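# Move the desk flask onto an incubator shelf

## Task

Take the flask that sits on the desk and set it down on one of the incubator's shelves. It must rest flat on the shelf surface, with the same face upward as it had on the desk, and nothing of it may stick out beyond the shelf's front edge. The flasks already inside the incubator must stay flat on their shelves, unstacked and with their original face up. No flask may ever touch the floor. Neither incubator door may be banged open or closed. The robot must not topple or finish leaning. Anything that stays in place only because the robot is holding it at the end does not count.

## Robot and tools

ROBOT. A Hello Robot Stretch 4 with one arm. It has an omni-wheel base, a lift that rides up a mast, a telescoping arm that reaches forward, a wrist with yaw, pitch and roll joints, and a two-finger gripper. It stands about 1.6 m tall, and no part of the base rim is more than 0.23 m from the base origin. Cameras: head_camera (420x560), head_left_camera and head_right_camera (fisheye, 420x672) and wrist_camera (616x392). A calibration block gives K, distortion and T_world_to_cam for each camera in the base frame. Treat these as approximate: the wrist camera's pose also inherits errors from the joint readings.

FRAMES. The base frame sits on the floor under the centre of the base, with x forward, y left and z up. hand_pose is reported in this frame. It marks a point between the open fingertips, and its axes line up with the base axes when all wrist joints are 0. The printed hand position may be slightly wrong. The odometry frame is wherever the base frame was when the scene began.

execute_actions. Argument "actions" is a list holding exactly one action, or none; an empty list just reports state and images. Argument "cameras" picks which images come back: a list of camera names, or "all". Leaving it out or passing null also means all, and [] means none. An action contains:
- "base": exactly one relative move, measured from the base's last reported position. {"translate_m": d} drives straight, forward positive, -2 to 2 m. {"strafe_m": d} slides sideways, left positive, -2 to 2 m. {"rotate_rad": d} spins in place, counter-clockwise positive, -3.2 to 3.2 rad.
- "joints": absolute targets, keyed by joint name. lift_m 0 to 1.2 m. arm_m 0 to 0.55 m (extension). wrist_yaw_rad -1.134 to 4.276: 0 points forward, positive turns left, 3.14 is folded back, and above 3.4 the arm may block it. wrist_pitch_rad -1.117 to 4.259: 0 is level, 1.57 points straight down. wrist_roll_rad -1.117 to 4.259: at 0 both fingers are level, and positive turns clockwise when viewed from behind the gripper. gripper_m -0.038 to 0.141 m: the fingertip gap, and values under 0 press the tips together. Tolerances for done are ±0.004 for lift, arm and gripper, ±0.02 for yaw and roll, and ±0.05 for pitch.
- "pace": "slow", "default", "fast" or "max". For the base this means about 0.1/0.3/0.4/0.6 m/s and 1/2/3/4 rad/s. With the lift above 0.2, those speeds are reduced further the higher the lift is.
- "contact_limits": {"arm_m": 0 to 0.75}, the force at which the arm motion halts. 0.5 applies if omitted.
- {"end_of_arm": "enable_torque"}, sent on its own, turns wrist or gripper motors back on after a fault.
Base and joint motions in one action start together. A joint target outside its range is clipped and still carried out. Any other bad value or unknown key rejects the whole call. A single action runs for at most 15 s.

wait: {"seconds": 0 to 10}. It commands nothing new and returns state and images. zoom_image: {"camera": name, "region": [x0, y0, x1, y1]} in pixels of that camera's latest full image, no larger than 504x504, with (0,0) at the top left. read_manual: only returns licence texts. finished_scene: {"scene": n}. It ends the scene for good, so call it only once the flask rests on its own.

RESULTS. base_status and joint_status report how each motion ended:
- "done": reached the target. For the base this only means the wheels turned the commanded amount.
- "off_target": stopped short and may still be pushing.
- "contact_stop_at_<key>": hit something. That part goes limp: a lift can sag under load and the base can drift.
- "limit_stop_at_<name>": includes own_body for self-collision and tilt for leaning more than 6 degrees. With a tilt stop, the lift, arm and wheels ignore commands.
- "torque_fault": a wrist motor shut off.
on_its_own lists what you did not command in that call. Its "held at" values are held targets, not actual positions. lidar_m gives 12 distances for 30-degree sectors counter-clockwise from straight ahead: 4th is left, 7th behind, 10th right. "-" means nothing seen or closer than 0.25 m, and glass and thin legs may be missed. wrist_depth_mm is a 7x7 grid of depths from 100 to 2000 mm, read from the top left. base_odometry counts wheel turns only. If turned_by_wheels and turned_by_imu differ by more than about 0.1, suspect a collision or slip. base_tilt is in degrees, positive when leaning forward or right. motor_effort is a percentage, with the peak in brackets. These readings are noisy and carry offsets, and a loaded level gripper pushes wrist_pitch effort away from 0. The gripper reading does not prove anything is held. A firm squeeze at a command of 0 or more shows up as a gripper effort change.

CAUTIONS. A joint or the base left out of an action may keep pushing toward its old target without the status showing it, so restate targets when needed. To grip, command a gap smaller than the object's width. A deeper squeeze pulls the object toward the wrist, and opening pushes it away. If the fingertips jam against a surface, raise the lift. To unfold at the start, send lift_m 0.4 and wrist_yaw_rad 0 together. Avoid tilting the wrist up (pitch below -0.2) while it is rolled, because this triggers self-collision stops. Do not drive or turn with more than 1 kg held and arm_m above 0.2, especially at fast paces. Avoid sustained pushing or pulling with a raised gripper. Use low arm contact limits near the incubator, shelves and doors. Move doors gently. Keep flasks well above the floor and never let one drop. The scene keeps running between your replies while the robot holds its last command, and loose objects can occasionally get nudged.

Each tool is called as name([rows], argument=value, ...), one row to a line, values as JSON.

## Session

I'll start by looking at the current state.

execute_actions(actions=[])

Scene clock: 0.00 s.
base_odometry: x=+0.000 y=+0.000 heading=+0.000 (m, m, rad; odometry frame)
turned_by_wheels: +0.000 (rad since the last result)
turned_by_imu: +0.000 (rad since the last result)
base_tilt: forward=-0.1 right=-0.2 (deg)
lidar_m: 1.04 1.01 1.09 1.08 1.04 1.13 1.58 2.91 3.09 2.12 1.36 2.50
base_status: not commanded
joint_positions: lift_m=+0.202 arm_m=-0.002 wrist_yaw_rad=+3.224 wrist_pitch_rad=-0.006 wrist_roll_rad=-0.017 gripper_m=+0.057
joint_status: not commanded
motor_effort: lift_m=+18 arm_m=-1 wrist_yaw_rad=+0 wrist_pitch_rad=-7 wrist_roll_rad=-1 gripper_m=-2 wheel_0=+0 wheel_1=+0 wheel_2=+0 (%)
hand_pose: x=-0.1253 y=+0.0632 z=+0.3819 quat_wxyz=(-0.041, +0.003, -0.009, +0.999) (m; base frame)
wrist_depth_mm: - 134 255 - 1576 1229 976 / - 111 133 - 1537 1205 991 / - 112 132 - 1537 1229 1008 / - 124 156 - 1576 1229 1008 / 134 - - - 1618 1229 1008 / 224 1661 214 1537 211 1229 1008 / 222 931 917 161 931 976 931
pictures: head_camera, head_left_camera, head_right_camera, wrist_camera
Images, in order (width x height): head_camera 420x560, head_left_camera 420x672, head_right_camera 420x672, wrist_camera 616x392.

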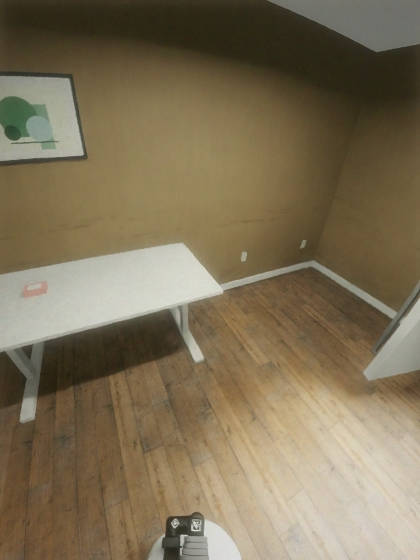

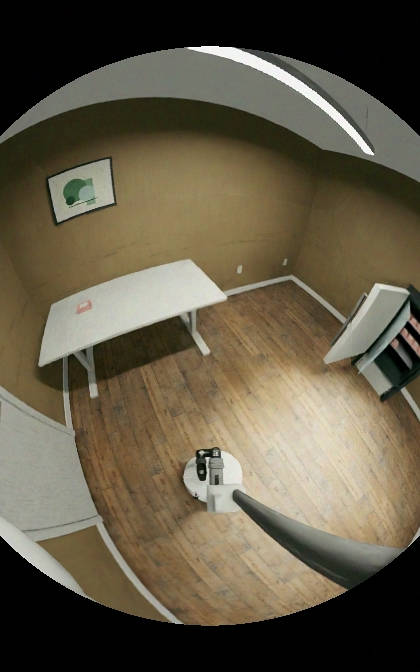

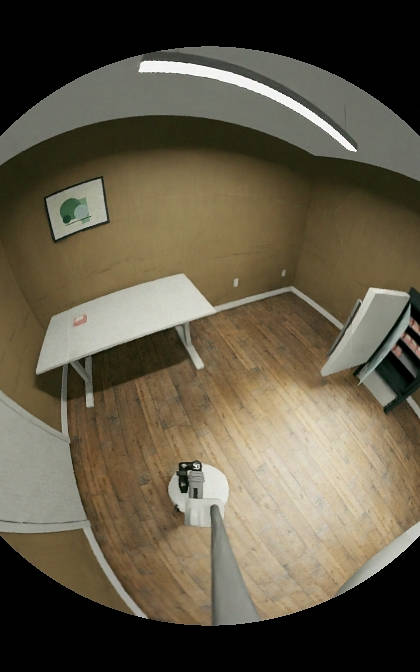

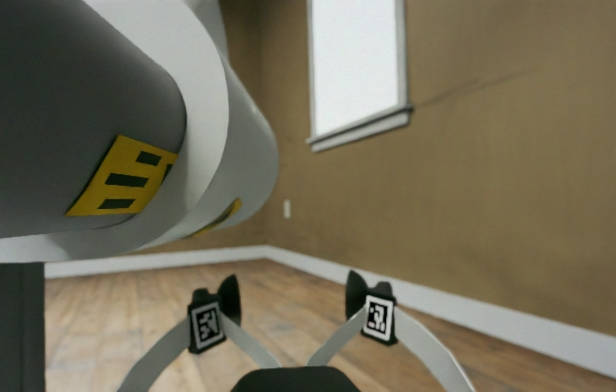

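zoom_image(camera="head_camera", region=[0, 240, 120, 330])

zoom_image(camera="head_right_camera", region=[300, 270, 420, 430])

Region (0, 240, 120, 330) of head_camera's 420x560 image, scaled by 4.200, with more detail than that image has; it fills the top 378 rows of this view, and the rest is white.

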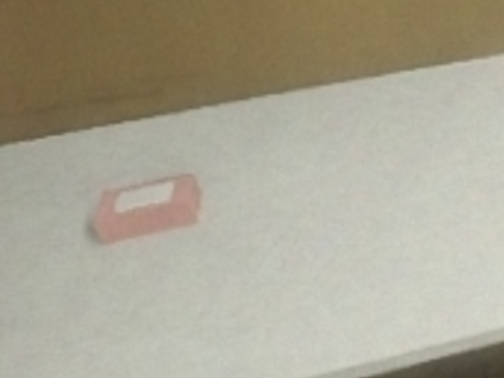

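Region (300, 270, 420, 430) of head_right_camera's 420x672 image, scaled by 3.150, with more detail than that image has; it fills the left 378 columns of this view, and the rest is white.

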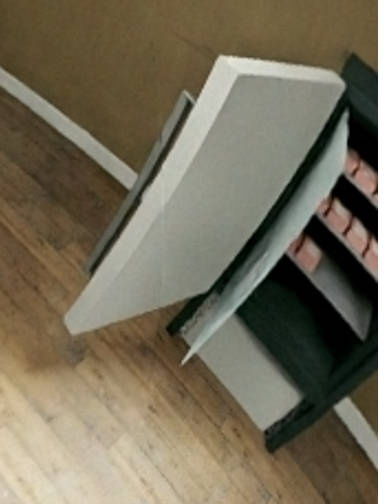

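execute_actions([
  {"base": {"rotate_rad": 0.49}, "joints": {"lift_m": 0.85, "wrist_yaw_rad": 1.57, "wrist_pitch_rad": 0.4, "wrist_roll_rad": 0.0, "gripper_m": 0.13}, "pace": "fast"},
])

Scene clock: 77.20 s.
base_odometry: x=+0.000 y=+0.000 heading=+0.490 (m, m, rad; odometry frame)
turned_by_wheels: +0.490 (rad since the last result)
turned_by_imu: +0.498 (rad since the last result)
base_tilt: forward=+0.0 right=-0.2 (deg)
lidar_m: 1.00 1.07 1.09 1.02 1.12 1.51 2.94 3.04 2.14 1.38 2.55 1.05
base_status: done
joint_positions: lift_m=+0.850 arm_m=-0.002 wrist_yaw_rad=+1.570 wrist_pitch_rad=+0.402 wrist_roll_rad=+0.000 gripper_m=+0.130
joint_status: all done
motor_effort: lift_m=+21(23) arm_m=-1(1) wrist_yaw_rad=-1(5) wrist_pitch_rad=-6(7) wrist_roll_rad=+1(3) gripper_m=+1(3) wheel_0=+0(5) wheel_1=+1(7) wheel_2=+1(7) (%)
hand_pose: x=+0.2570 y=+0.2654 z=+0.9150 quat_wxyz=(+0.693, -0.141, +0.141, +0.693) (m; base frame)
wrist_depth_mm: 866 866 866 878 904 917 931 / 931 917 931 946 946 946 991 / 976 976 976 976 1008 1025 1042 / 1042 1025 1025 1042 1060 1098 1098 / 1118 1098 1078 1098 1118 1160 1205 / 1138 209 1160 1182 217 1255 1281 / 1255 1255 1255 148 1255 1205 1255
pictures: head_camera, head_left_camera, head_right_camera, wrist_camera
camera_calibration (this result's frames):
wrist_camera: T_world_to_cam=[[0.999451, -0.025129, -0.0215994, -0.232887], [-0.0292934, -0.365359, -0.930406, 1.0209], [0.0154887, 0.930527, -0.365895, 0.306729], [0, 0, 0, 1]] pos_world=[0.257913, 0.081723, 1.05705]
Images, in order (width x height): head_camera 420x560, head_left_camera 420x672, head_right_camera 420x672, wrist_camera 616x392.

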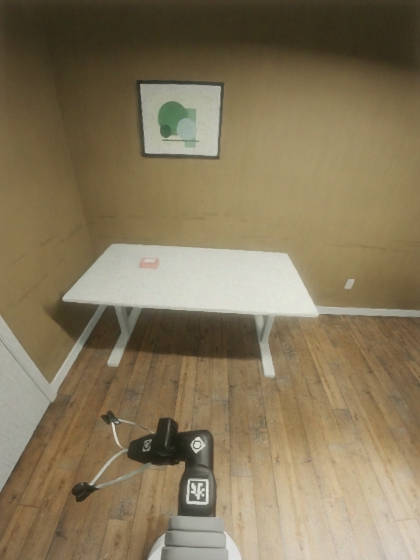

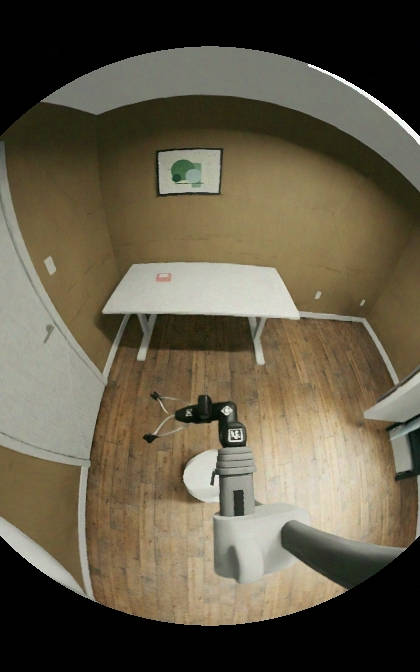

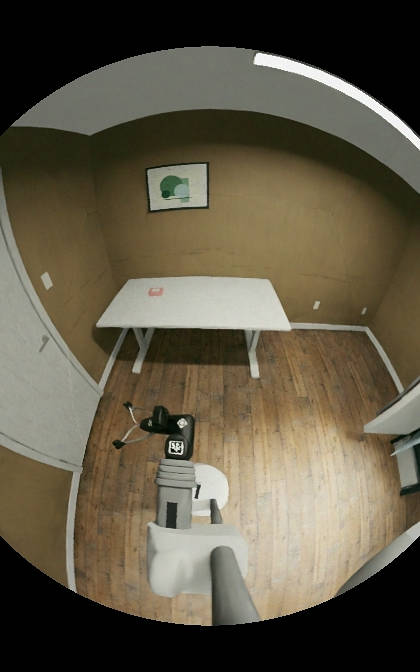

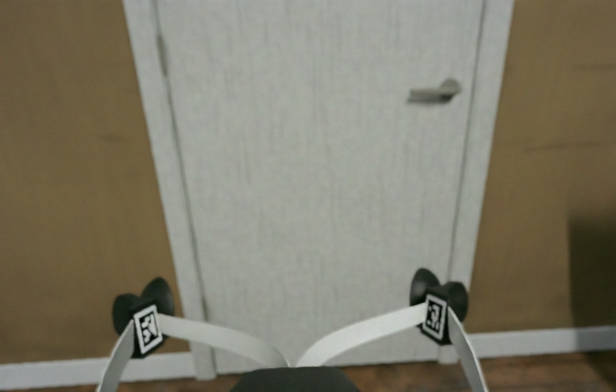

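zoom_image(camera="head_camera", region=[110, 240, 190, 290])

Region (110, 240, 190, 290) of head_camera's 420x560 image, scaled by 6.300, with more detail than that image has; it fills the top 315 rows of this view, and the rest is white.

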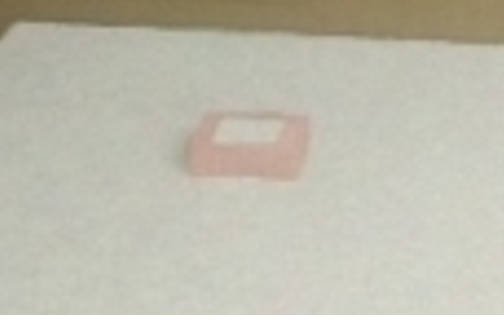

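execute_actions([
  {"base": {"translate_m": 0.72}, "pace": "fast"},
])

Scene clock: 84.20 s.
base_odometry: x=+0.635 y=+0.339 heading=+0.490 (m, m, rad; odometry frame)
turned_by_wheels: +0.000 (rad since the last result)
turned_by_imu: -0.001 (rad since the last result)
base_tilt: forward=-0.1 right=-0.1 (deg)
lidar_m: 0.29 0.33 0.45 1.02 1.09 1.57 3.75 3.77 1.42 2.65 0.42 0.30
base_status: done
joint_positions: lift_m=+0.850 arm_m=-0.002 wrist_yaw_rad=+1.570 wrist_pitch_rad=+0.402 wrist_roll_rad=+0.000 gripper_m=+0.130
joint_status: not commanded
motor_effort: lift_m=+21(21) arm_m=-1(1) wrist_yaw_rad=+0(1) wrist_pitch_rad=-6(5) wrist_roll_rad=+1(2) gripper_m=+0(1) wheel_0=+0(5) wheel_1=+0(8) wheel_2=+1(10) (%)
hand_pose: x=+0.2570 y=+0.2654 z=+0.9150 quat_wxyz=(+0.693, -0.141, +0.141, +0.693) (m; base frame)
wrist_depth_mm: 854 866 878 891 917 917 931 / 904 904 931 946 976 991 976 / 960 991 960 991 1008 1025 1025 / 1008 1025 1042 1042 842 842 809 / 1060 1098 1098 1098 627 621 615 / 1138 209 1160 1205 217 477 492 / 1229 1205 1205 148 415 402 410
pictures: head_camera, head_left_camera, head_right_camera, wrist_camera
camera_calibration (this result's frames):
wrist_camera: T_world_to_cam=[[0.999446, -0.0253073, -0.0215992, -0.232886], [-0.0293584, -0.365354, -0.930406, 1.02091], [0.0156547, 0.930525, -0.365895, 0.306703], [0, 0, 0, 1]] pos_world=[0.257928, 0.0817072, 1.05706]
Images, in order (width x height): head_camera 420x560, head_left_camera 420x672, head_right_camera 420x672, wrist_camera 616x392.

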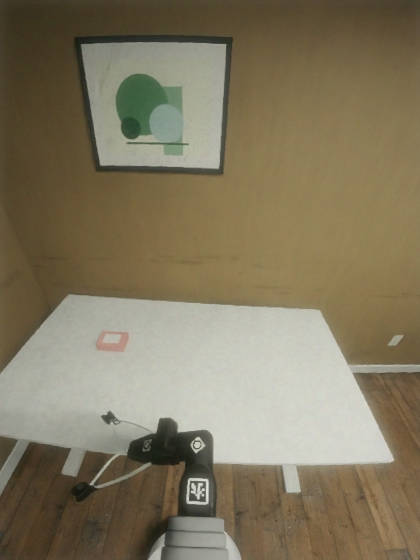

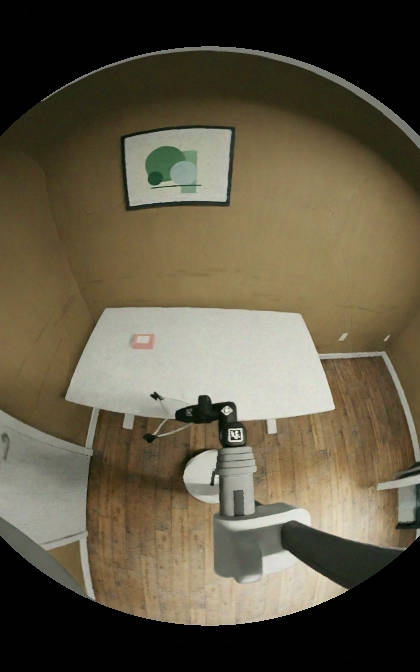

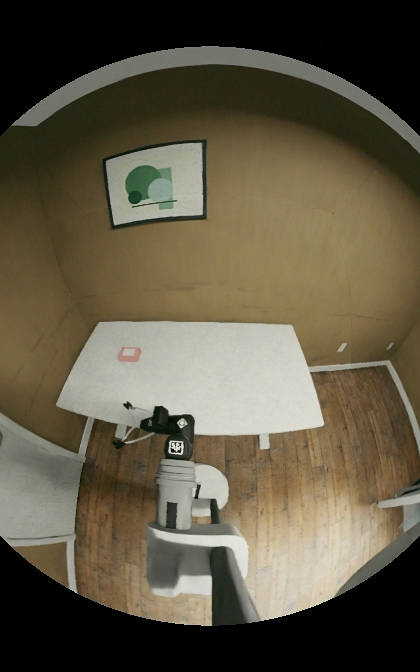

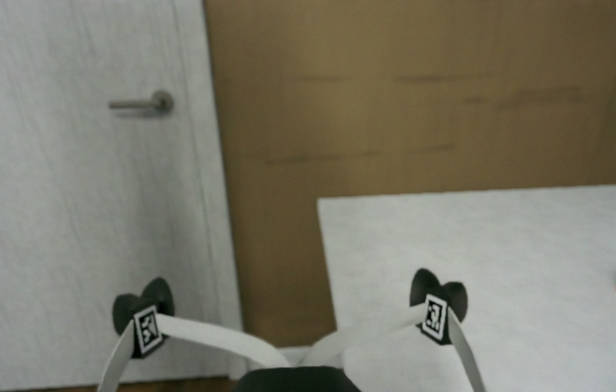

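zoom_image(camera="head_camera", region=[70, 315, 150, 365])

Region (70, 315, 150, 365) of head_camera's 420x560 image, scaled by 6.300, with more detail than that image has; it fills the top 315 rows of this view, and the rest is white.

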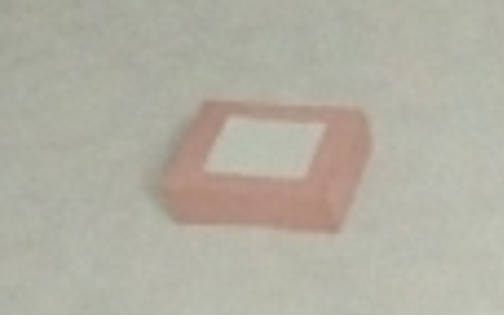

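execute_actions([
  {"joints": {"arm_m": 0.49, "lift_m": 0.76}, "pace": "fast"},
])

Scene clock: 137.77 s.
base_odometry: x=+0.635 y=+0.339 heading=+0.490 (m, m, rad; odometry frame)
turned_by_wheels: +0.000 (rad since the last result)
turned_by_imu: -0.001 (rad since the last result)
base_tilt: forward=+0.0 right=-0.2 (deg)
lidar_m: 0.29 0.33 0.44 1.02 1.06 1.55 3.73 3.77 1.44 2.66 0.40 0.32
base_status: not commanded
joint_positions: lift_m=+0.760 arm_m=+0.489 wrist_yaw_rad=+1.570 wrist_pitch_rad=+0.402 wrist_roll_rad=+0.000 gripper_m=+0.130
joint_status: all done
motor_effort: lift_m=+14(18) arm_m=+4(5) wrist_yaw_rad=+1(0) wrist_pitch_rad=-6(6) wrist_roll_rad=+0(0) gripper_m=+1(1) wheel_0=+0(0) wheel_1=+0(0) wheel_2=+1(2) (%)
hand_pose: x=+0.7478 y=+0.2654 z=+0.8256 quat_wxyz=(+0.693, -0.141, +0.141, +0.693) (m; base frame)
wrist_depth_mm: 866 878 891 891 904 691 492 / 904 917 931 931 960 691 496 / 946 976 976 976 991 707 500 / 960 654 634 627 609 609 504 / 484 477 452 413 459 449 455 / 382 210 355 347 217 345 357 / 315 294 298 148 303 291 298
pictures: head_camera, head_left_camera, head_right_camera, wrist_camera
camera_calibration (this result's frames):
wrist_camera: T_world_to_cam=[[0.999436, -0.0256388, -0.0217097, -0.725174], [-0.029584, -0.365434, -0.930367, 0.95224], [0.0159201, 0.930484, -0.365986, 0.266209], [0, 0, 0, 1]] pos_world=[0.748697, 0.081685, 0.967618]
Images, in order (width x height): head_camera 420x560, head_left_camera 420x672, head_right_camera 420x672, wrist_camera 616x392.

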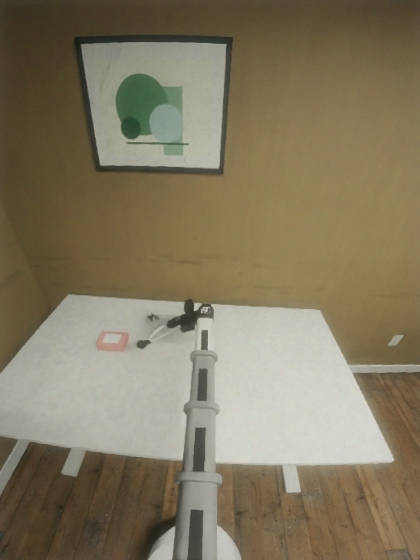

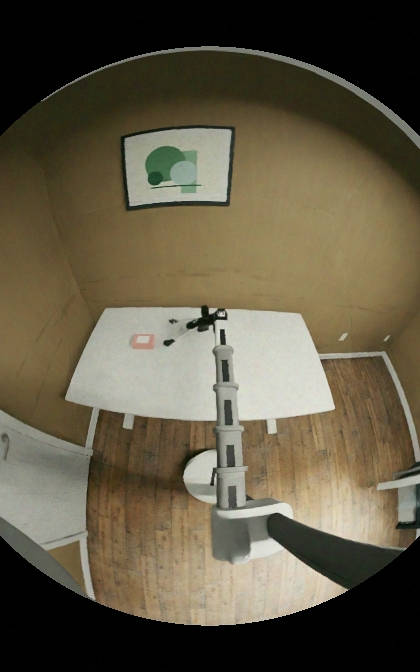

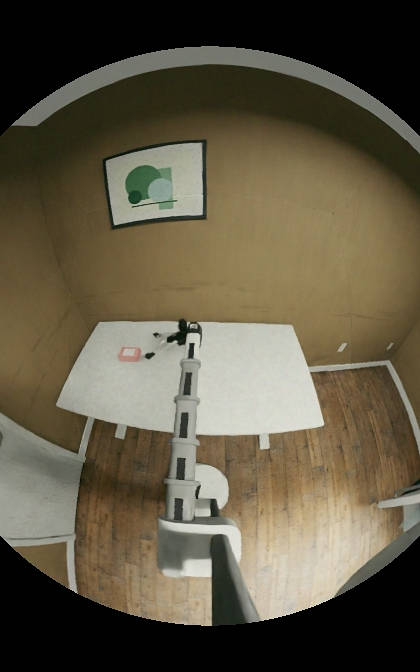

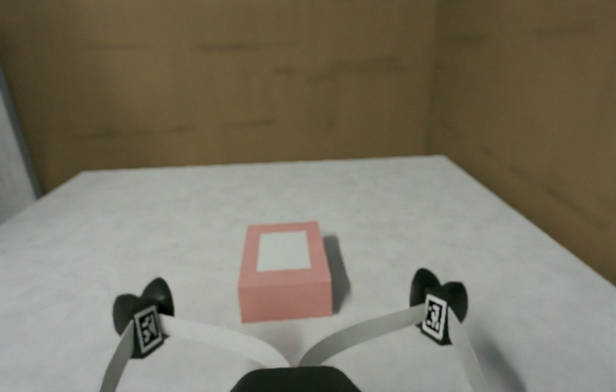

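execute_actions([
  {"joints": {"arm_m": 0.485, "lift_m": 0.695}},
], cameras=["head_camera", "wrist_camera"])

Scene clock: 158.97 s.
base_odometry: x=+0.635 y=+0.339 heading=+0.490 (m, m, rad; odometry frame)
turned_by_wheels: +0.000 (rad since the last result)
turned_by_imu: -0.001 (rad since the last result)
base_tilt: forward=-0.2 right=-0.1 (deg)
lidar_m: 0.30 0.31 0.44 0.99 1.07 1.53 3.74 3.75 1.42 2.67 0.43 0.31
base_status: not commanded
joint_positions: lift_m=+0.695 arm_m=+0.486 wrist_yaw_rad=+1.570 wrist_pitch_rad=+0.402 wrist_roll_rad=+0.000 gripper_m=+0.130
joint_status: all done
motor_effort: lift_m=+14(14) arm_m=-5(4) wrist_yaw_rad=+1(1) wrist_pitch_rad=-6(6) wrist_roll_rad=+1(1) gripper_m=+1(2) wheel_0=+0(0) wheel_1=+0(0) wheel_2=+1(1) (%)
hand_pose: x=+0.7443 y=+0.2654 z=+0.7606 quat_wxyz=(+0.693, -0.141, +0.141, +0.693) (m; base frame)
wrist_depth_mm: 878 878 891 904 904 691 492 / 904 917 931 946 931 707 500 / 960 768 741 715 691 640 508 / 492 480 439 384 452 442 449 / 355 351 327 322 336 329 327 / 279 210 272 268 217 253 260 / 231 214 219 148 220 213 219
pictures: head_camera, wrist_camera
camera_calibration (this result's frames):
wrist_camera: T_world_to_cam=[[0.999437, -0.0255917, -0.0217098, -0.723128], [-0.0295668, -0.365435, -0.930367, 0.891663], [0.0158761, 0.930485, -0.365986, 0.242508], [0, 0, 0, 1]] pos_world=[0.745234, 0.0816892, 0.90263]
Images, in order (width x height): head_camera 420x560, wrist_camera 616x392.

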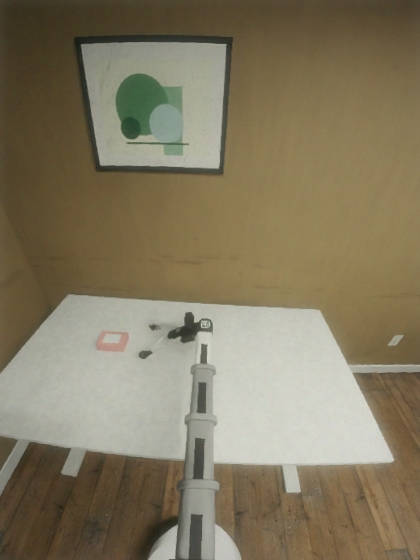

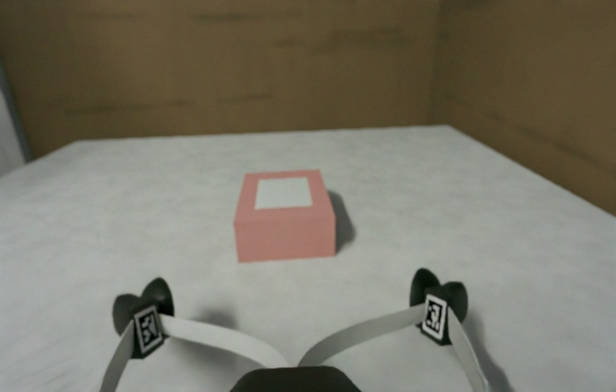

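execute_actions([
  {"base": {"strafe_m": 0.12}, "joints": {"lift_m": 0.684, "arm_m": 0.48}},
], cameras=["head_camera", "wrist_camera"])

Scene clock: 169.27 s.
base_odometry: x=+0.579 y=+0.445 heading=+0.490 (m, m, rad; odometry frame)
turned_by_wheels: +0.000 (rad since the last result)
turned_by_imu: -0.001 (rad since the last result)
base_tilt: forward=-0.2 right=-0.2 (deg)
lidar_m: 0.29 0.32 0.45 0.89 0.96 1.35 3.74 3.79 1.56 1.57 0.43 0.31
base_status: done
joint_positions: lift_m=+0.684 arm_m=+0.481 wrist_yaw_rad=+1.570 wrist_pitch_rad=+0.402 wrist_roll_rad=+0.000 gripper_m=+0.130
joint_status: all done
motor_effort: lift_m=+14(14) arm_m=-4(2) wrist_yaw_rad=+1(0) wrist_pitch_rad=-8(6) wrist_roll_rad=+1(0) gripper_m=+1(1) wheel_0=+2(7) wheel_1=+0(8) wheel_2=+1(2) (%)
hand_pose: x=+0.7393 y=+0.2654 z=+0.7496 quat_wxyz=(+0.693, -0.141, +0.141, +0.693) (m; base frame)
wrist_depth_mm: 768 768 778 788 788 707 508 / 798 831 831 820 842 723 512 / 831 842 854 854 647 627 508 / 459 452 442 433 424 415 407 / 334 329 294 244 314 307 306 / 264 209 204 205 206 237 244 / 217 201 205 148 208 200 204
pictures: head_camera, wrist_camera
camera_calibration (this result's frames):
wrist_camera: T_world_to_cam=[[0.99944, -0.0254759, -0.0217098, -0.718371], [-0.0295245, -0.365439, -0.930367, 0.88126], [0.0157683, 0.930487, -0.365986, 0.238634], [0, 0, 0, 1]] pos_world=[0.740224, 0.0816994, 0.891637]
Images, in order (width x height): head_camera 420x560, wrist_camera 616x392.

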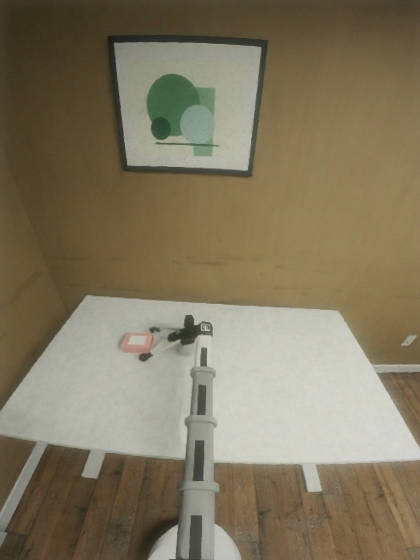

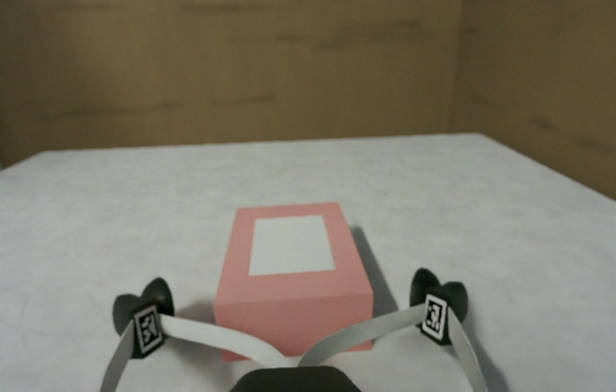

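execute_actions([
  {"base": {"strafe_m": 0.022}, "pace": "slow"},
], cameras=["head_camera", "wrist_camera"])

Scene clock: 175.77 s.
base_odometry: x=+0.568 y=+0.464 heading=+0.490 (m, m, rad; odometry frame)
turned_by_wheels: +0.000 (rad since the last result)
turned_by_imu: -0.001 (rad since the last result)
base_tilt: forward=+0.1 right=-0.1 (deg)
lidar_m: 0.29 0.32 0.43 0.86 0.95 1.35 3.75 3.82 1.56 1.59 0.43 0.31
base_status: done
joint_positions: lift_m=+0.684 arm_m=+0.481 wrist_yaw_rad=+1.570 wrist_pitch_rad=+0.402 wrist_roll_rad=+0.000 gripper_m=+0.130
joint_status: not commanded
motor_effort: lift_m=+14(14) arm_m=-4(5) wrist_yaw_rad=+0(0) wrist_pitch_rad=-6(8) wrist_roll_rad=+0(1) gripper_m=+1(0) wheel_0=-1(4) wheel_1=+0(5) wheel_2=+1(2) (%)
hand_pose: x=+0.7393 y=+0.2654 z=+0.7496 quat_wxyz=(+0.693, -0.141, +0.141, +0.693) (m; base frame)
wrist_depth_mm: 741 759 759 759 778 707 504 / 788 788 809 809 820 715 504 / 820 809 831 831 831 627 512 / 459 452 439 427 427 415 407 / 334 329 294 243 315 310 307 / 263 210 203 193 200 237 245 / 216 200 189 148 200 200 205
pictures: head_camera, wrist_camera
camera_calibration (this result's frames):
wrist_camera: T_world_to_cam=[[0.99944, -0.0254762, -0.0217098, -0.718369], [-0.0295246, -0.365439, -0.930367, 0.88126], [0.0157686, 0.930487, -0.365986, 0.238634], [0, 0, 0, 1]] pos_world=[0.740222, 0.0816994, 0.891637]
Images, in order (width x height): head_camera 420x560, wrist_camera 616x392.

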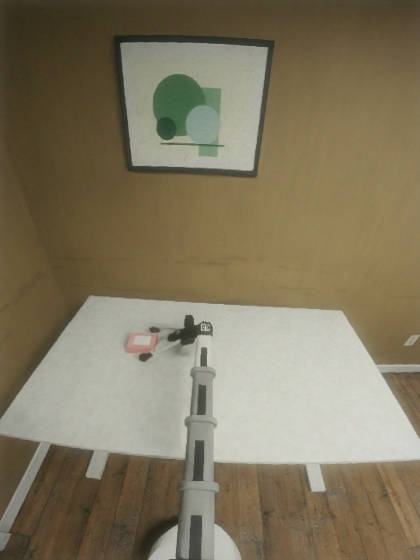

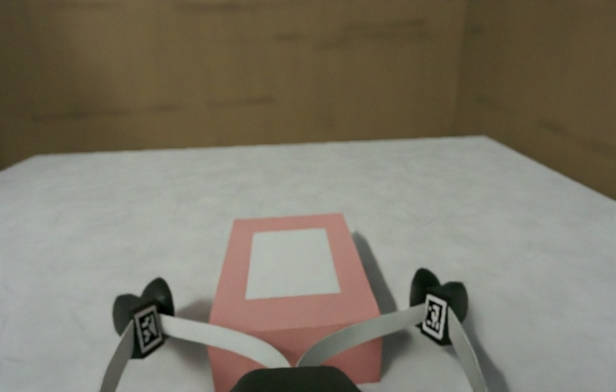

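execute_actions([
  {"joints": {"gripper_m": 0.045}},
], cameras=["head_camera", "wrist_camera"])

Scene clock: 180.27 s.
base_odometry: x=+0.568 y=+0.464 heading=+0.490 (m, m, rad; odometry frame)
turned_by_wheels: +0.000 (rad since the last result)
turned_by_imu: -0.001 (rad since the last result)
base_tilt: forward=-0.1 right=-0.2 (deg)
lidar_m: 0.28 0.32 0.44 0.86 0.94 1.34 3.74 3.78 1.57 1.61 0.43 0.31
base_status: not commanded
joint_positions: lift_m=+0.684 arm_m=+0.481 wrist_yaw_rad=+1.570 wrist_pitch_rad=+0.403 wrist_roll_rad=+0.000 gripper_m=+0.046
joint_status: all done
motor_effort: lift_m=+14(14) arm_m=-4(4) wrist_yaw_rad=+0(0) wrist_pitch_rad=-11(8) wrist_roll_rad=+1(0) gripper_m=-23(20) wheel_0=-1(1) wheel_1=+1(1) wheel_2=+2(1) (%)
hand_pose: x=+0.7393 y=+0.2653 z=+0.7494 quat_wxyz=(+0.693, -0.141, +0.141, +0.693) (m; base frame)
wrist_depth_mm: 750 750 768 778 778 707 504 / 778 788 798 809 831 715 508 / 809 820 820 842 647 621 508 / 455 449 442 430 424 415 407 / 332 327 293 236 312 309 306 / 262 258 187 185 188 246 245 / 216 173 171 170 193 193 204
pictures: head_camera, wrist_camera
camera_calibration (this result's frames):
wrist_camera: T_world_to_cam=[[0.99944, -0.0254631, -0.0216944, -0.718381], [-0.0295153, -0.366016, -0.93014, 0.881058], [0.0157437, 0.93026, -0.366563, 0.239148], [0, 0, 0, 1]] pos_world=[0.740218, 0.0817198, 0.891586]
Images, in order (width x height): head_camera 420x560, wrist_camera 616x392.

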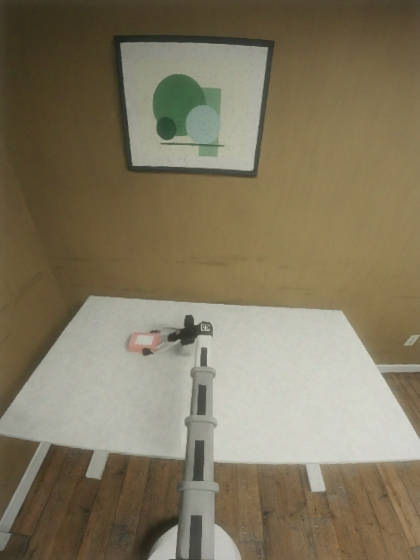

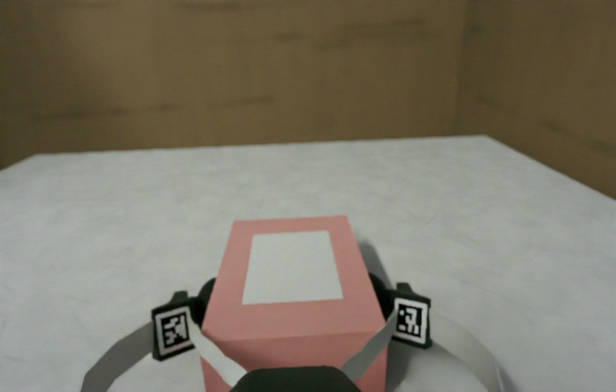

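execute_actions([
  {"joints": {"lift_m": 0.76}},
], cameras=["head_camera", "wrist_camera"])

Scene clock: 184.57 s.
base_odometry: x=+0.568 y=+0.464 heading=+0.490 (m, m, rad; odometry frame)
turned_by_wheels: +0.000 (rad since the last result)
turned_by_imu: -0.001 (rad since the last result)
base_tilt: forward=-0.1 right=-0.2 (deg)
lidar_m: 0.30 0.31 0.42 0.86 0.96 1.33 3.75 3.82 1.56 1.62 0.41 0.33
base_status: not commanded
joint_positions: lift_m=+0.760 arm_m=+0.481 wrist_yaw_rad=+1.570 wrist_pitch_rad=+0.403 wrist_roll_rad=+0.000 gripper_m=+0.046
joint_status: all done
motor_effort: lift_m=+22(24) arm_m=-4(4) wrist_yaw_rad=+0(0) wrist_pitch_rad=-10(9) wrist_roll_rad=+0(1) gripper_m=-21(20) wheel_0=-1(1) wheel_1=+1(1) wheel_2=+1(1) (%)
hand_pose: x=+0.7393 y=+0.2653 z=+0.8247 quat_wxyz=(+0.693, -0.142, +0.142, +0.693) (m; base frame)
wrist_depth_mm: 741 759 759 768 788 715 508 / 788 798 798 809 831 715 512 / 831 831 842 866 866 723 512 / 854 647 640 621 609 597 512 / 480 477 427 236 452 445 459 / 379 375 187 185 188 359 357 / 314 173 171 170 282 281 296
pictures: head_camera, wrist_camera
camera_calibration (this result's frames):
wrist_camera: T_world_to_cam=[[0.99944, -0.0254674, -0.0216895, -0.716748], [-0.0295154, -0.366199, -0.930068, 0.951075], [0.0157438, 0.930188, -0.366746, 0.266939], [0, 0, 0, 1]] pos_world=[0.740216, 0.0817255, 0.966918]
Images, in order (width x height): head_camera 420x560, wrist_camera 616x392.

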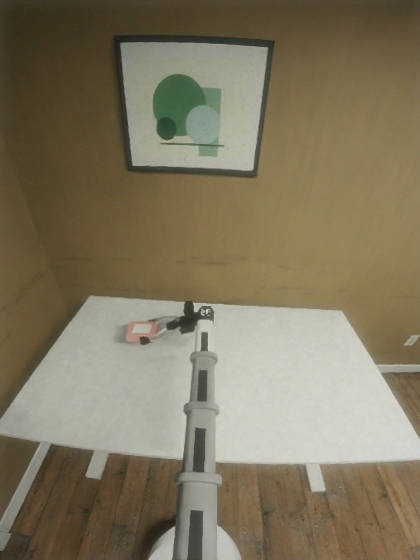

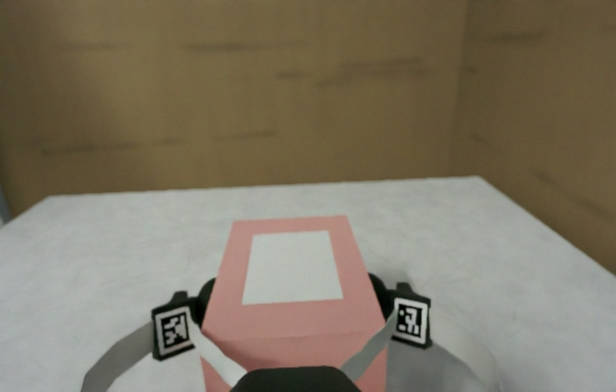

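execute_actions([
  {"base": {"translate_m": -0.8}, "joints": {"arm_m": 0.03, "wrist_yaw_rad": 0.0}},
], cameras=["head_camera", "wrist_camera", "head_right_camera"])

execute_actions([
  {"base": {"rotate_rad": -1.57}, "pace": "slow"},
])

Scene clock: 199.77 s.
base_odometry: x=-0.137 y=+0.088 heading=+0.490 (m, m, rad; odometry frame)
turned_by_wheels: +0.000 (rad since the last result)
turned_by_imu: -0.001 (rad since the last result)
base_tilt: forward=-0.1 right=-0.2 (deg)
lidar_m: 1.09 1.15 0.96 0.88 0.97 1.35 2.85 2.96 2.29 1.52 2.68 1.12
base_status: done
joint_positions: lift_m=+0.760 arm_m=+0.031 wrist_yaw_rad=+0.000 wrist_pitch_rad=+0.403 wrist_roll_rad=+0.000 gripper_m=+0.046
joint_status: all done
motor_effort: lift_m=+21(22) arm_m=-4(7) wrist_yaw_rad=+0(6) wrist_pitch_rad=-10(10) wrist_roll_rad=+1(1) gripper_m=-23(23) wheel_0=+0(6) wheel_1=+0(5) wheel_2=-1(8) (%)
hand_pose: x=+0.4670 y=-0.0874 z=+0.8248 quat_wxyz=(+0.980, +0.000, +0.200, +0.000) (m; base frame)
wrist_depth_mm: 1397 1430 1430 1464 1499 1464 1499 / 1464 1464 1499 1537 1537 1537 1576 / 1042 1008 991 946 1025 1008 1618 / 1430 1661 1661 1708 1756 1808 1808 / 1576 1708 1618 234 1756 1708 1708 / 1397 1366 187 186 188 1397 1397 / 1205 173 170 170 1118 1118 1138
pictures: head_camera, head_right_camera, wrist_camera
camera_calibration (this result's frames):
wrist_camera: T_world_to_cam=[[-0.0247312, -0.999459, -0.0216821, -0.0604666], [-0.366387, 0.0292414, -0.930003, 1.00572], [0.930134, -0.0150561, -0.366912, 0.0898178], [0, 0, 0, 1]] pos_world=[0.283445, -0.0884903, 0.966969]
Images, in order (width x height): head_camera 420x560, head_right_camera 420x672, wrist_camera 616x392.

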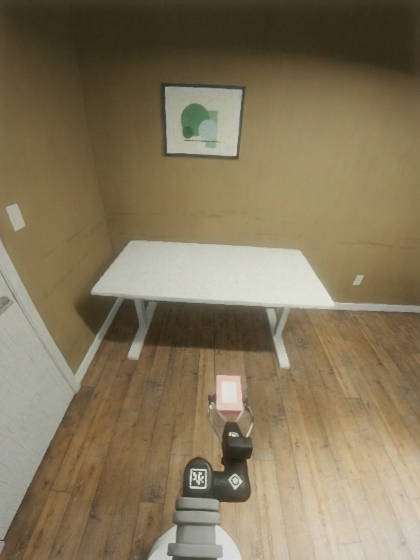

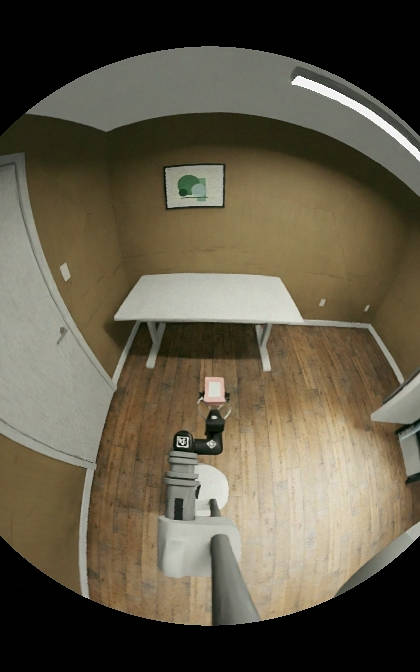

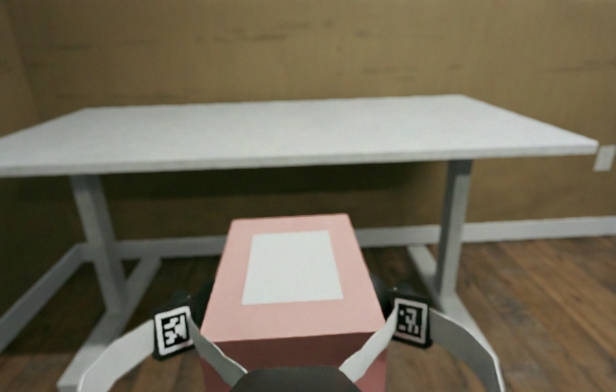

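Scene clock: 202.63 s.
base_odometry: x=-0.137 y=+0.088 heading=-1.080 (m, m, rad; odometry frame)
turned_by_wheels: -1.570 (rad since the last result)
turned_by_imu: -1.598 (rad since the last result)
base_tilt: forward=-0.2 right=-0.2 (deg)
lidar_m: 1.53 2.66 1.14 1.09 1.14 0.95 0.91 0.98 1.34 2.84 2.96 2.28
base_status: done
joint_positions: lift_m=+0.760 arm_m=+0.031 wrist_yaw_rad=+0.000 wrist_pitch_rad=+0.403 wrist_roll_rad=+0.000 gripper_m=+0.046
joint_status: not commanded
motor_effort: lift_m=+21(21) arm_m=-4(4) wrist_yaw_rad=+0(1) wrist_pitch_rad=-9(9) wrist_roll_rad=+1(0) gripper_m=-20(21) wheel_0=+0(4) wheel_1=-1(3) wheel_2=+0(4) (%)
hand_pose: x=+0.4670 y=-0.0875 z=+0.8248 quat_wxyz=(+0.980, +0.000, +0.200, +0.000) (m; base frame)
wrist_depth_mm: - 1138 1430 - - - - / - 1205 1499 - - - - / - - 1537 - - - - / - - 1576 - - - - / 1863 1808 1336 236 1708 1756 1708 / 1464 1464 187 185 189 1397 1397 / 1229 173 170 170 1098 1098 1160
pictures: head_camera, head_left_camera, head_right_camera, wrist_camera
camera_calibration (this result's frames):
wrist_camera: T_world_to_cam=[[-0.0248066, -0.999457, -0.0216792, -0.060454], [-0.366378, 0.0292663, -0.930006, 1.00572], [0.930135, -0.0151275, -0.366905, 0.0898086], [0, 0, 0, 1]] pos_world=[0.283442, -0.0884964, 0.966969]
Images, in order (width x height): head_camera 420x560, head_left_camera 420x672, head_right_camera 420x672, wrist_camera 616x392.

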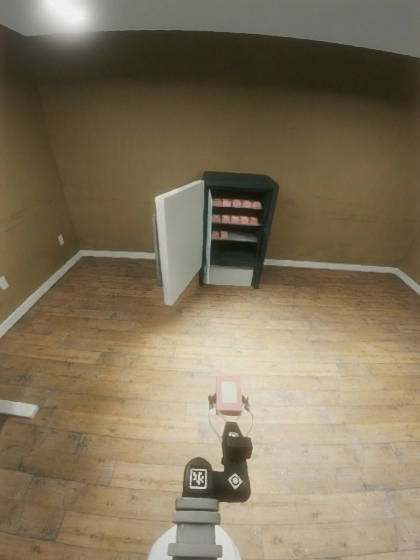

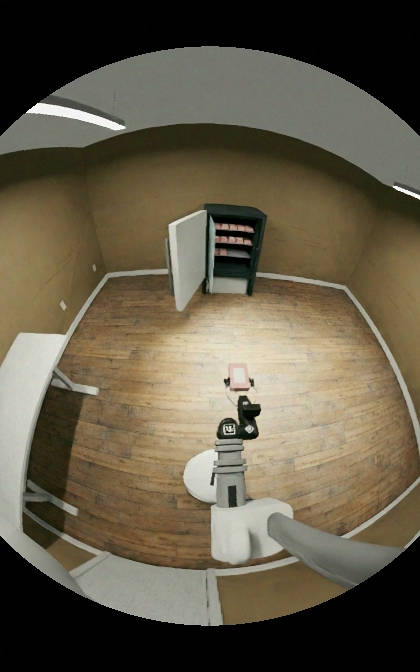

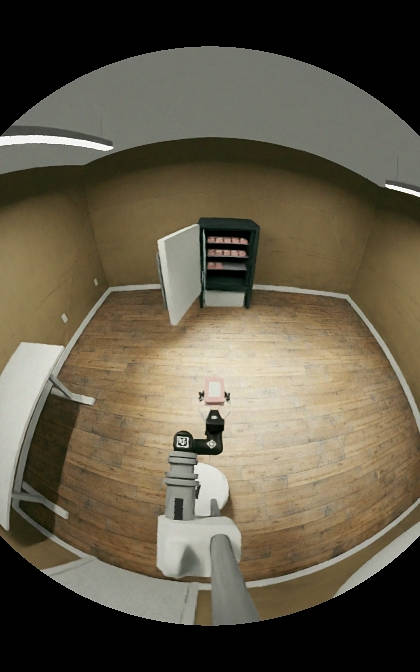

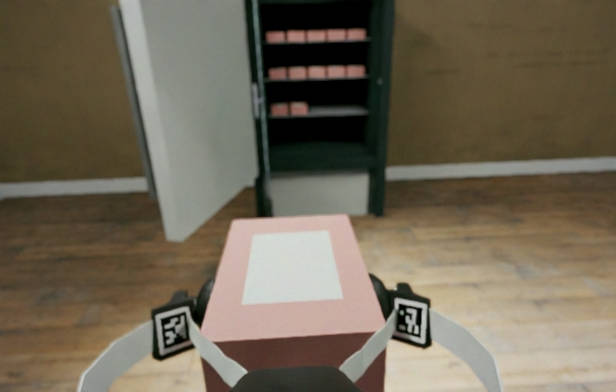

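zoom_image(camera="head_camera", region=[140, 160, 300, 320])

zoom_image(camera="wrist_camera", region=[220, 0, 420, 220])

Region (140, 160, 300, 320) of head_camera's 420x560 image, scaled by 3.150, with more detail than that image has.

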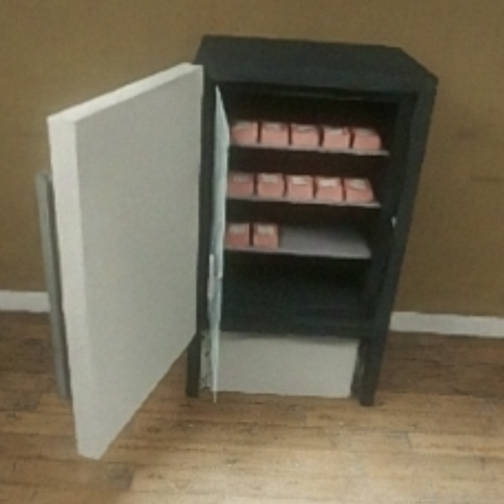

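Region (220, 0, 420, 220) of wrist_camera's 616x392 image, scaled by 2.291; it fills the left 458 columns of this view, and the rest is white.

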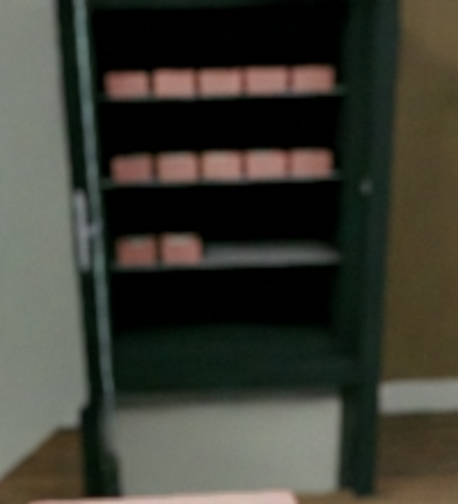

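execute_actions([
  {"base": {"strafe_m": -0.33}, "joints": {"lift_m": 0.63}},
], cameras=["head_camera"])

execute_actions([
  {"base": {"translate_m": 1.25}},
])

Scene clock: 229.03 s.
base_odometry: x=-0.428 y=-0.068 heading=-1.080 (m, m, rad; odometry frame)
turned_by_wheels: +0.000 (rad since the last result)
turned_by_imu: -0.001 (rad since the last result)
base_tilt: forward=-0.1 right=-0.1 (deg)
lidar_m: 1.92 1.62 1.46 1.43 1.31 0.95 0.93 0.97 1.30 2.51 2.61 2.91
base_status: done
joint_positions: lift_m=+0.630 arm_m=+0.031 wrist_yaw_rad=+0.000 wrist_pitch_rad=+0.403 wrist_roll_rad=+0.000 gripper_m=+0.046
joint_status: all done
motor_effort: lift_m=+14(21) arm_m=-4(4) wrist_yaw_rad=+0(0) wrist_pitch_rad=-11(10) wrist_roll_rad=+1(1) gripper_m=-21(20) wheel_0=-2(7) wheel_1=+0(7) wheel_2=-1(1) (%)
hand_pose: x=+0.4670 y=-0.0874 z=+0.6953 quat_wxyz=(+0.980, +0.000, +0.200, +0.000) (m; base frame)
wrist_depth_mm: 1118 1430 1808 - - - - / 1160 1464 - - - - - / 1255 1499 - - - - - / - 1863 - - - - - / 1661 1576 1430 235 1537 1537 1499 / 1281 1255 187 185 188 1229 1205 / 1078 172 171 170 960 960 1025
pictures: head_camera
Images, in order (width x height): head_camera 420x560.

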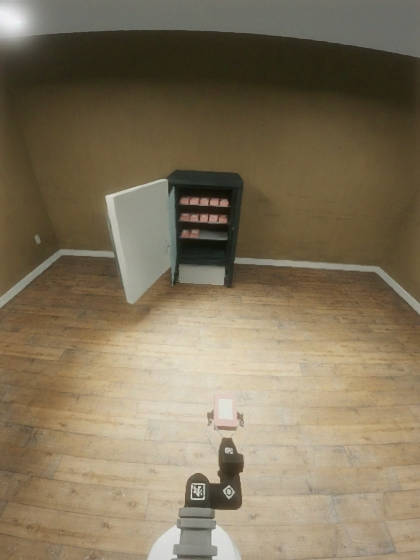

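Scene clock: 234.70 s.
base_odometry: x=+0.161 y=-1.171 heading=-1.080 (m, m, rad; odometry frame)
turned_by_wheels: +0.000 (rad since the last result)
turned_by_imu: -0.002 (rad since the last result)
base_tilt: forward=-0.1 right=-0.2 (deg)
lidar_m: 0.94 0.56 0.67 1.71 1.51 2.06 2.16 2.26 2.59 2.52 2.19 0.97
base_status: done
joint_positions: lift_m=+0.630 arm_m=+0.031 wrist_yaw_rad=+0.000 wrist_pitch_rad=+0.403 wrist_roll_rad=+0.000 gripper_m=+0.046
joint_status: not commanded
motor_effort: lift_m=+15(15) arm_m=-4(4) wrist_yaw_rad=+0(0) wrist_pitch_rad=-9(10) wrist_roll_rad=+0(0) gripper_m=-22(20) wheel_0=-1(5) wheel_1=-1(4) wheel_2=+0(9) (%)
hand_pose: x=+0.4670 y=-0.0874 z=+0.6953 quat_wxyz=(+0.980, +0.000, +0.200, +0.000) (m; base frame)
wrist_depth_mm: 691 1008 1042 1042 661 1182 1182 / 691 904 1118 842 699 1255 1281 / 715 866 991 891 1255 1336 1336 / 732 946 1138 1060 1366 1430 1366 / 750 854 831 235 1397 1430 1499 / 741 809 187 185 187 1205 1205 / 991 173 171 170 976 960 1008
pictures: head_camera, head_left_camera, head_right_camera, wrist_camera
camera_calibration (this result's frames):
wrist_camera: T_world_to_cam=[[-0.0245753, -0.999463, -0.0216791, -0.063308], [-0.366385, 0.0291814, -0.930006, 0.885305], [0.930139, -0.0149123, -0.366906, 0.0423144], [0, 0, 0, 1]] pos_world=[0.283449, -0.0884775, 0.837492]
Images, in order (width x height): head_camera 420x560, head_left_camera 420x672, head_right_camera 420x672, wrist_camera 616x392.

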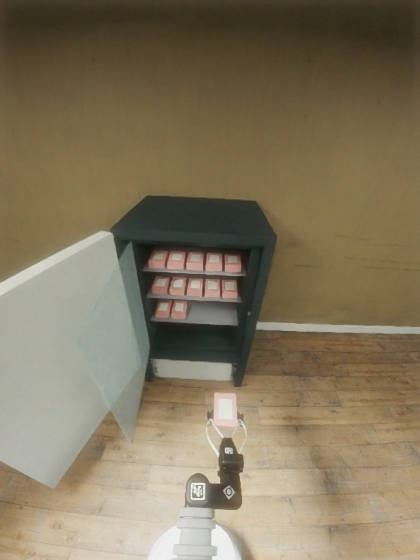

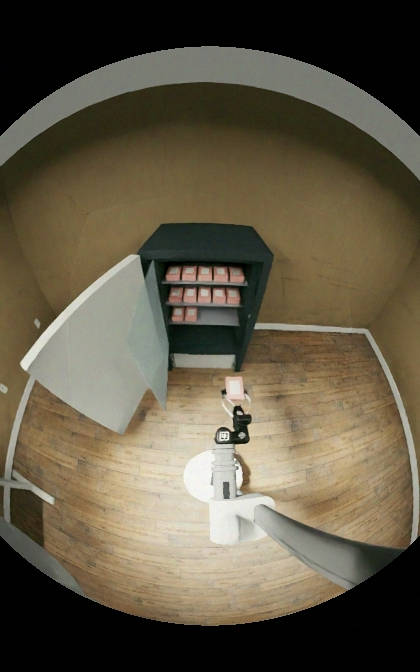

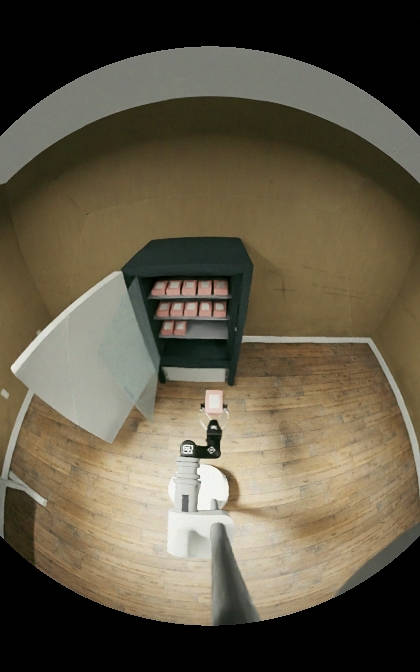

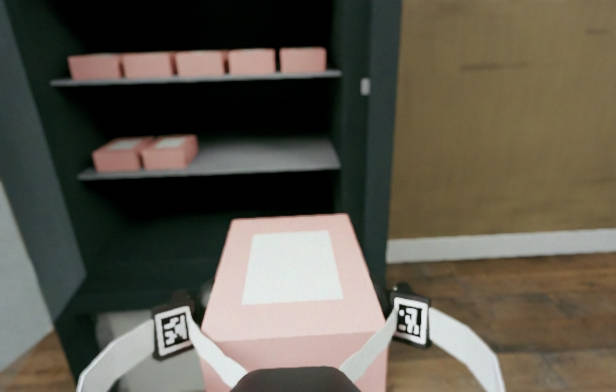

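zoom_image(camera="head_camera", region=[120, 230, 280, 390])

Region (120, 230, 280, 390) of head_camera's 420x560 image, scaled by 3.150, with more detail than that image has.

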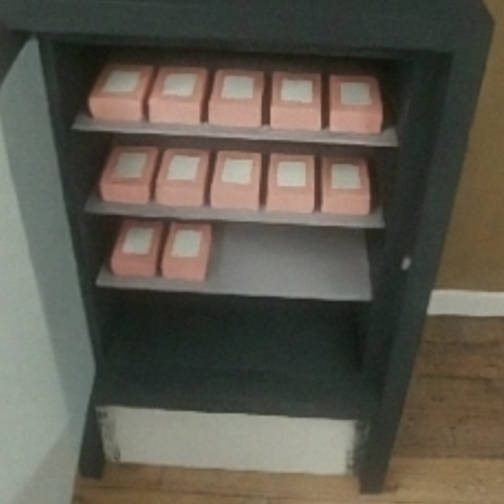

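zoom_image(camera="head_camera", region=[170, 380, 280, 510])

Region (170, 380, 280, 510) of head_camera's 420x560 image, scaled by 3.877, with more detail than that image has; it fills the left 426 columns of this view, and the rest is white.

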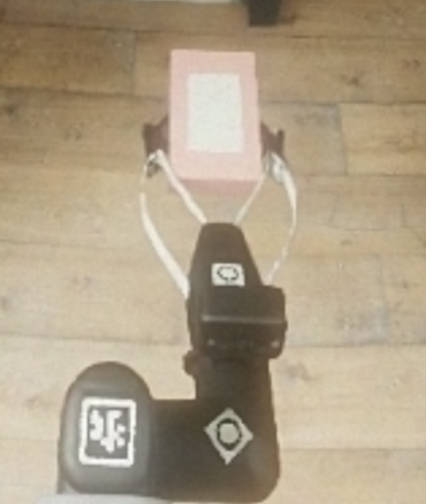

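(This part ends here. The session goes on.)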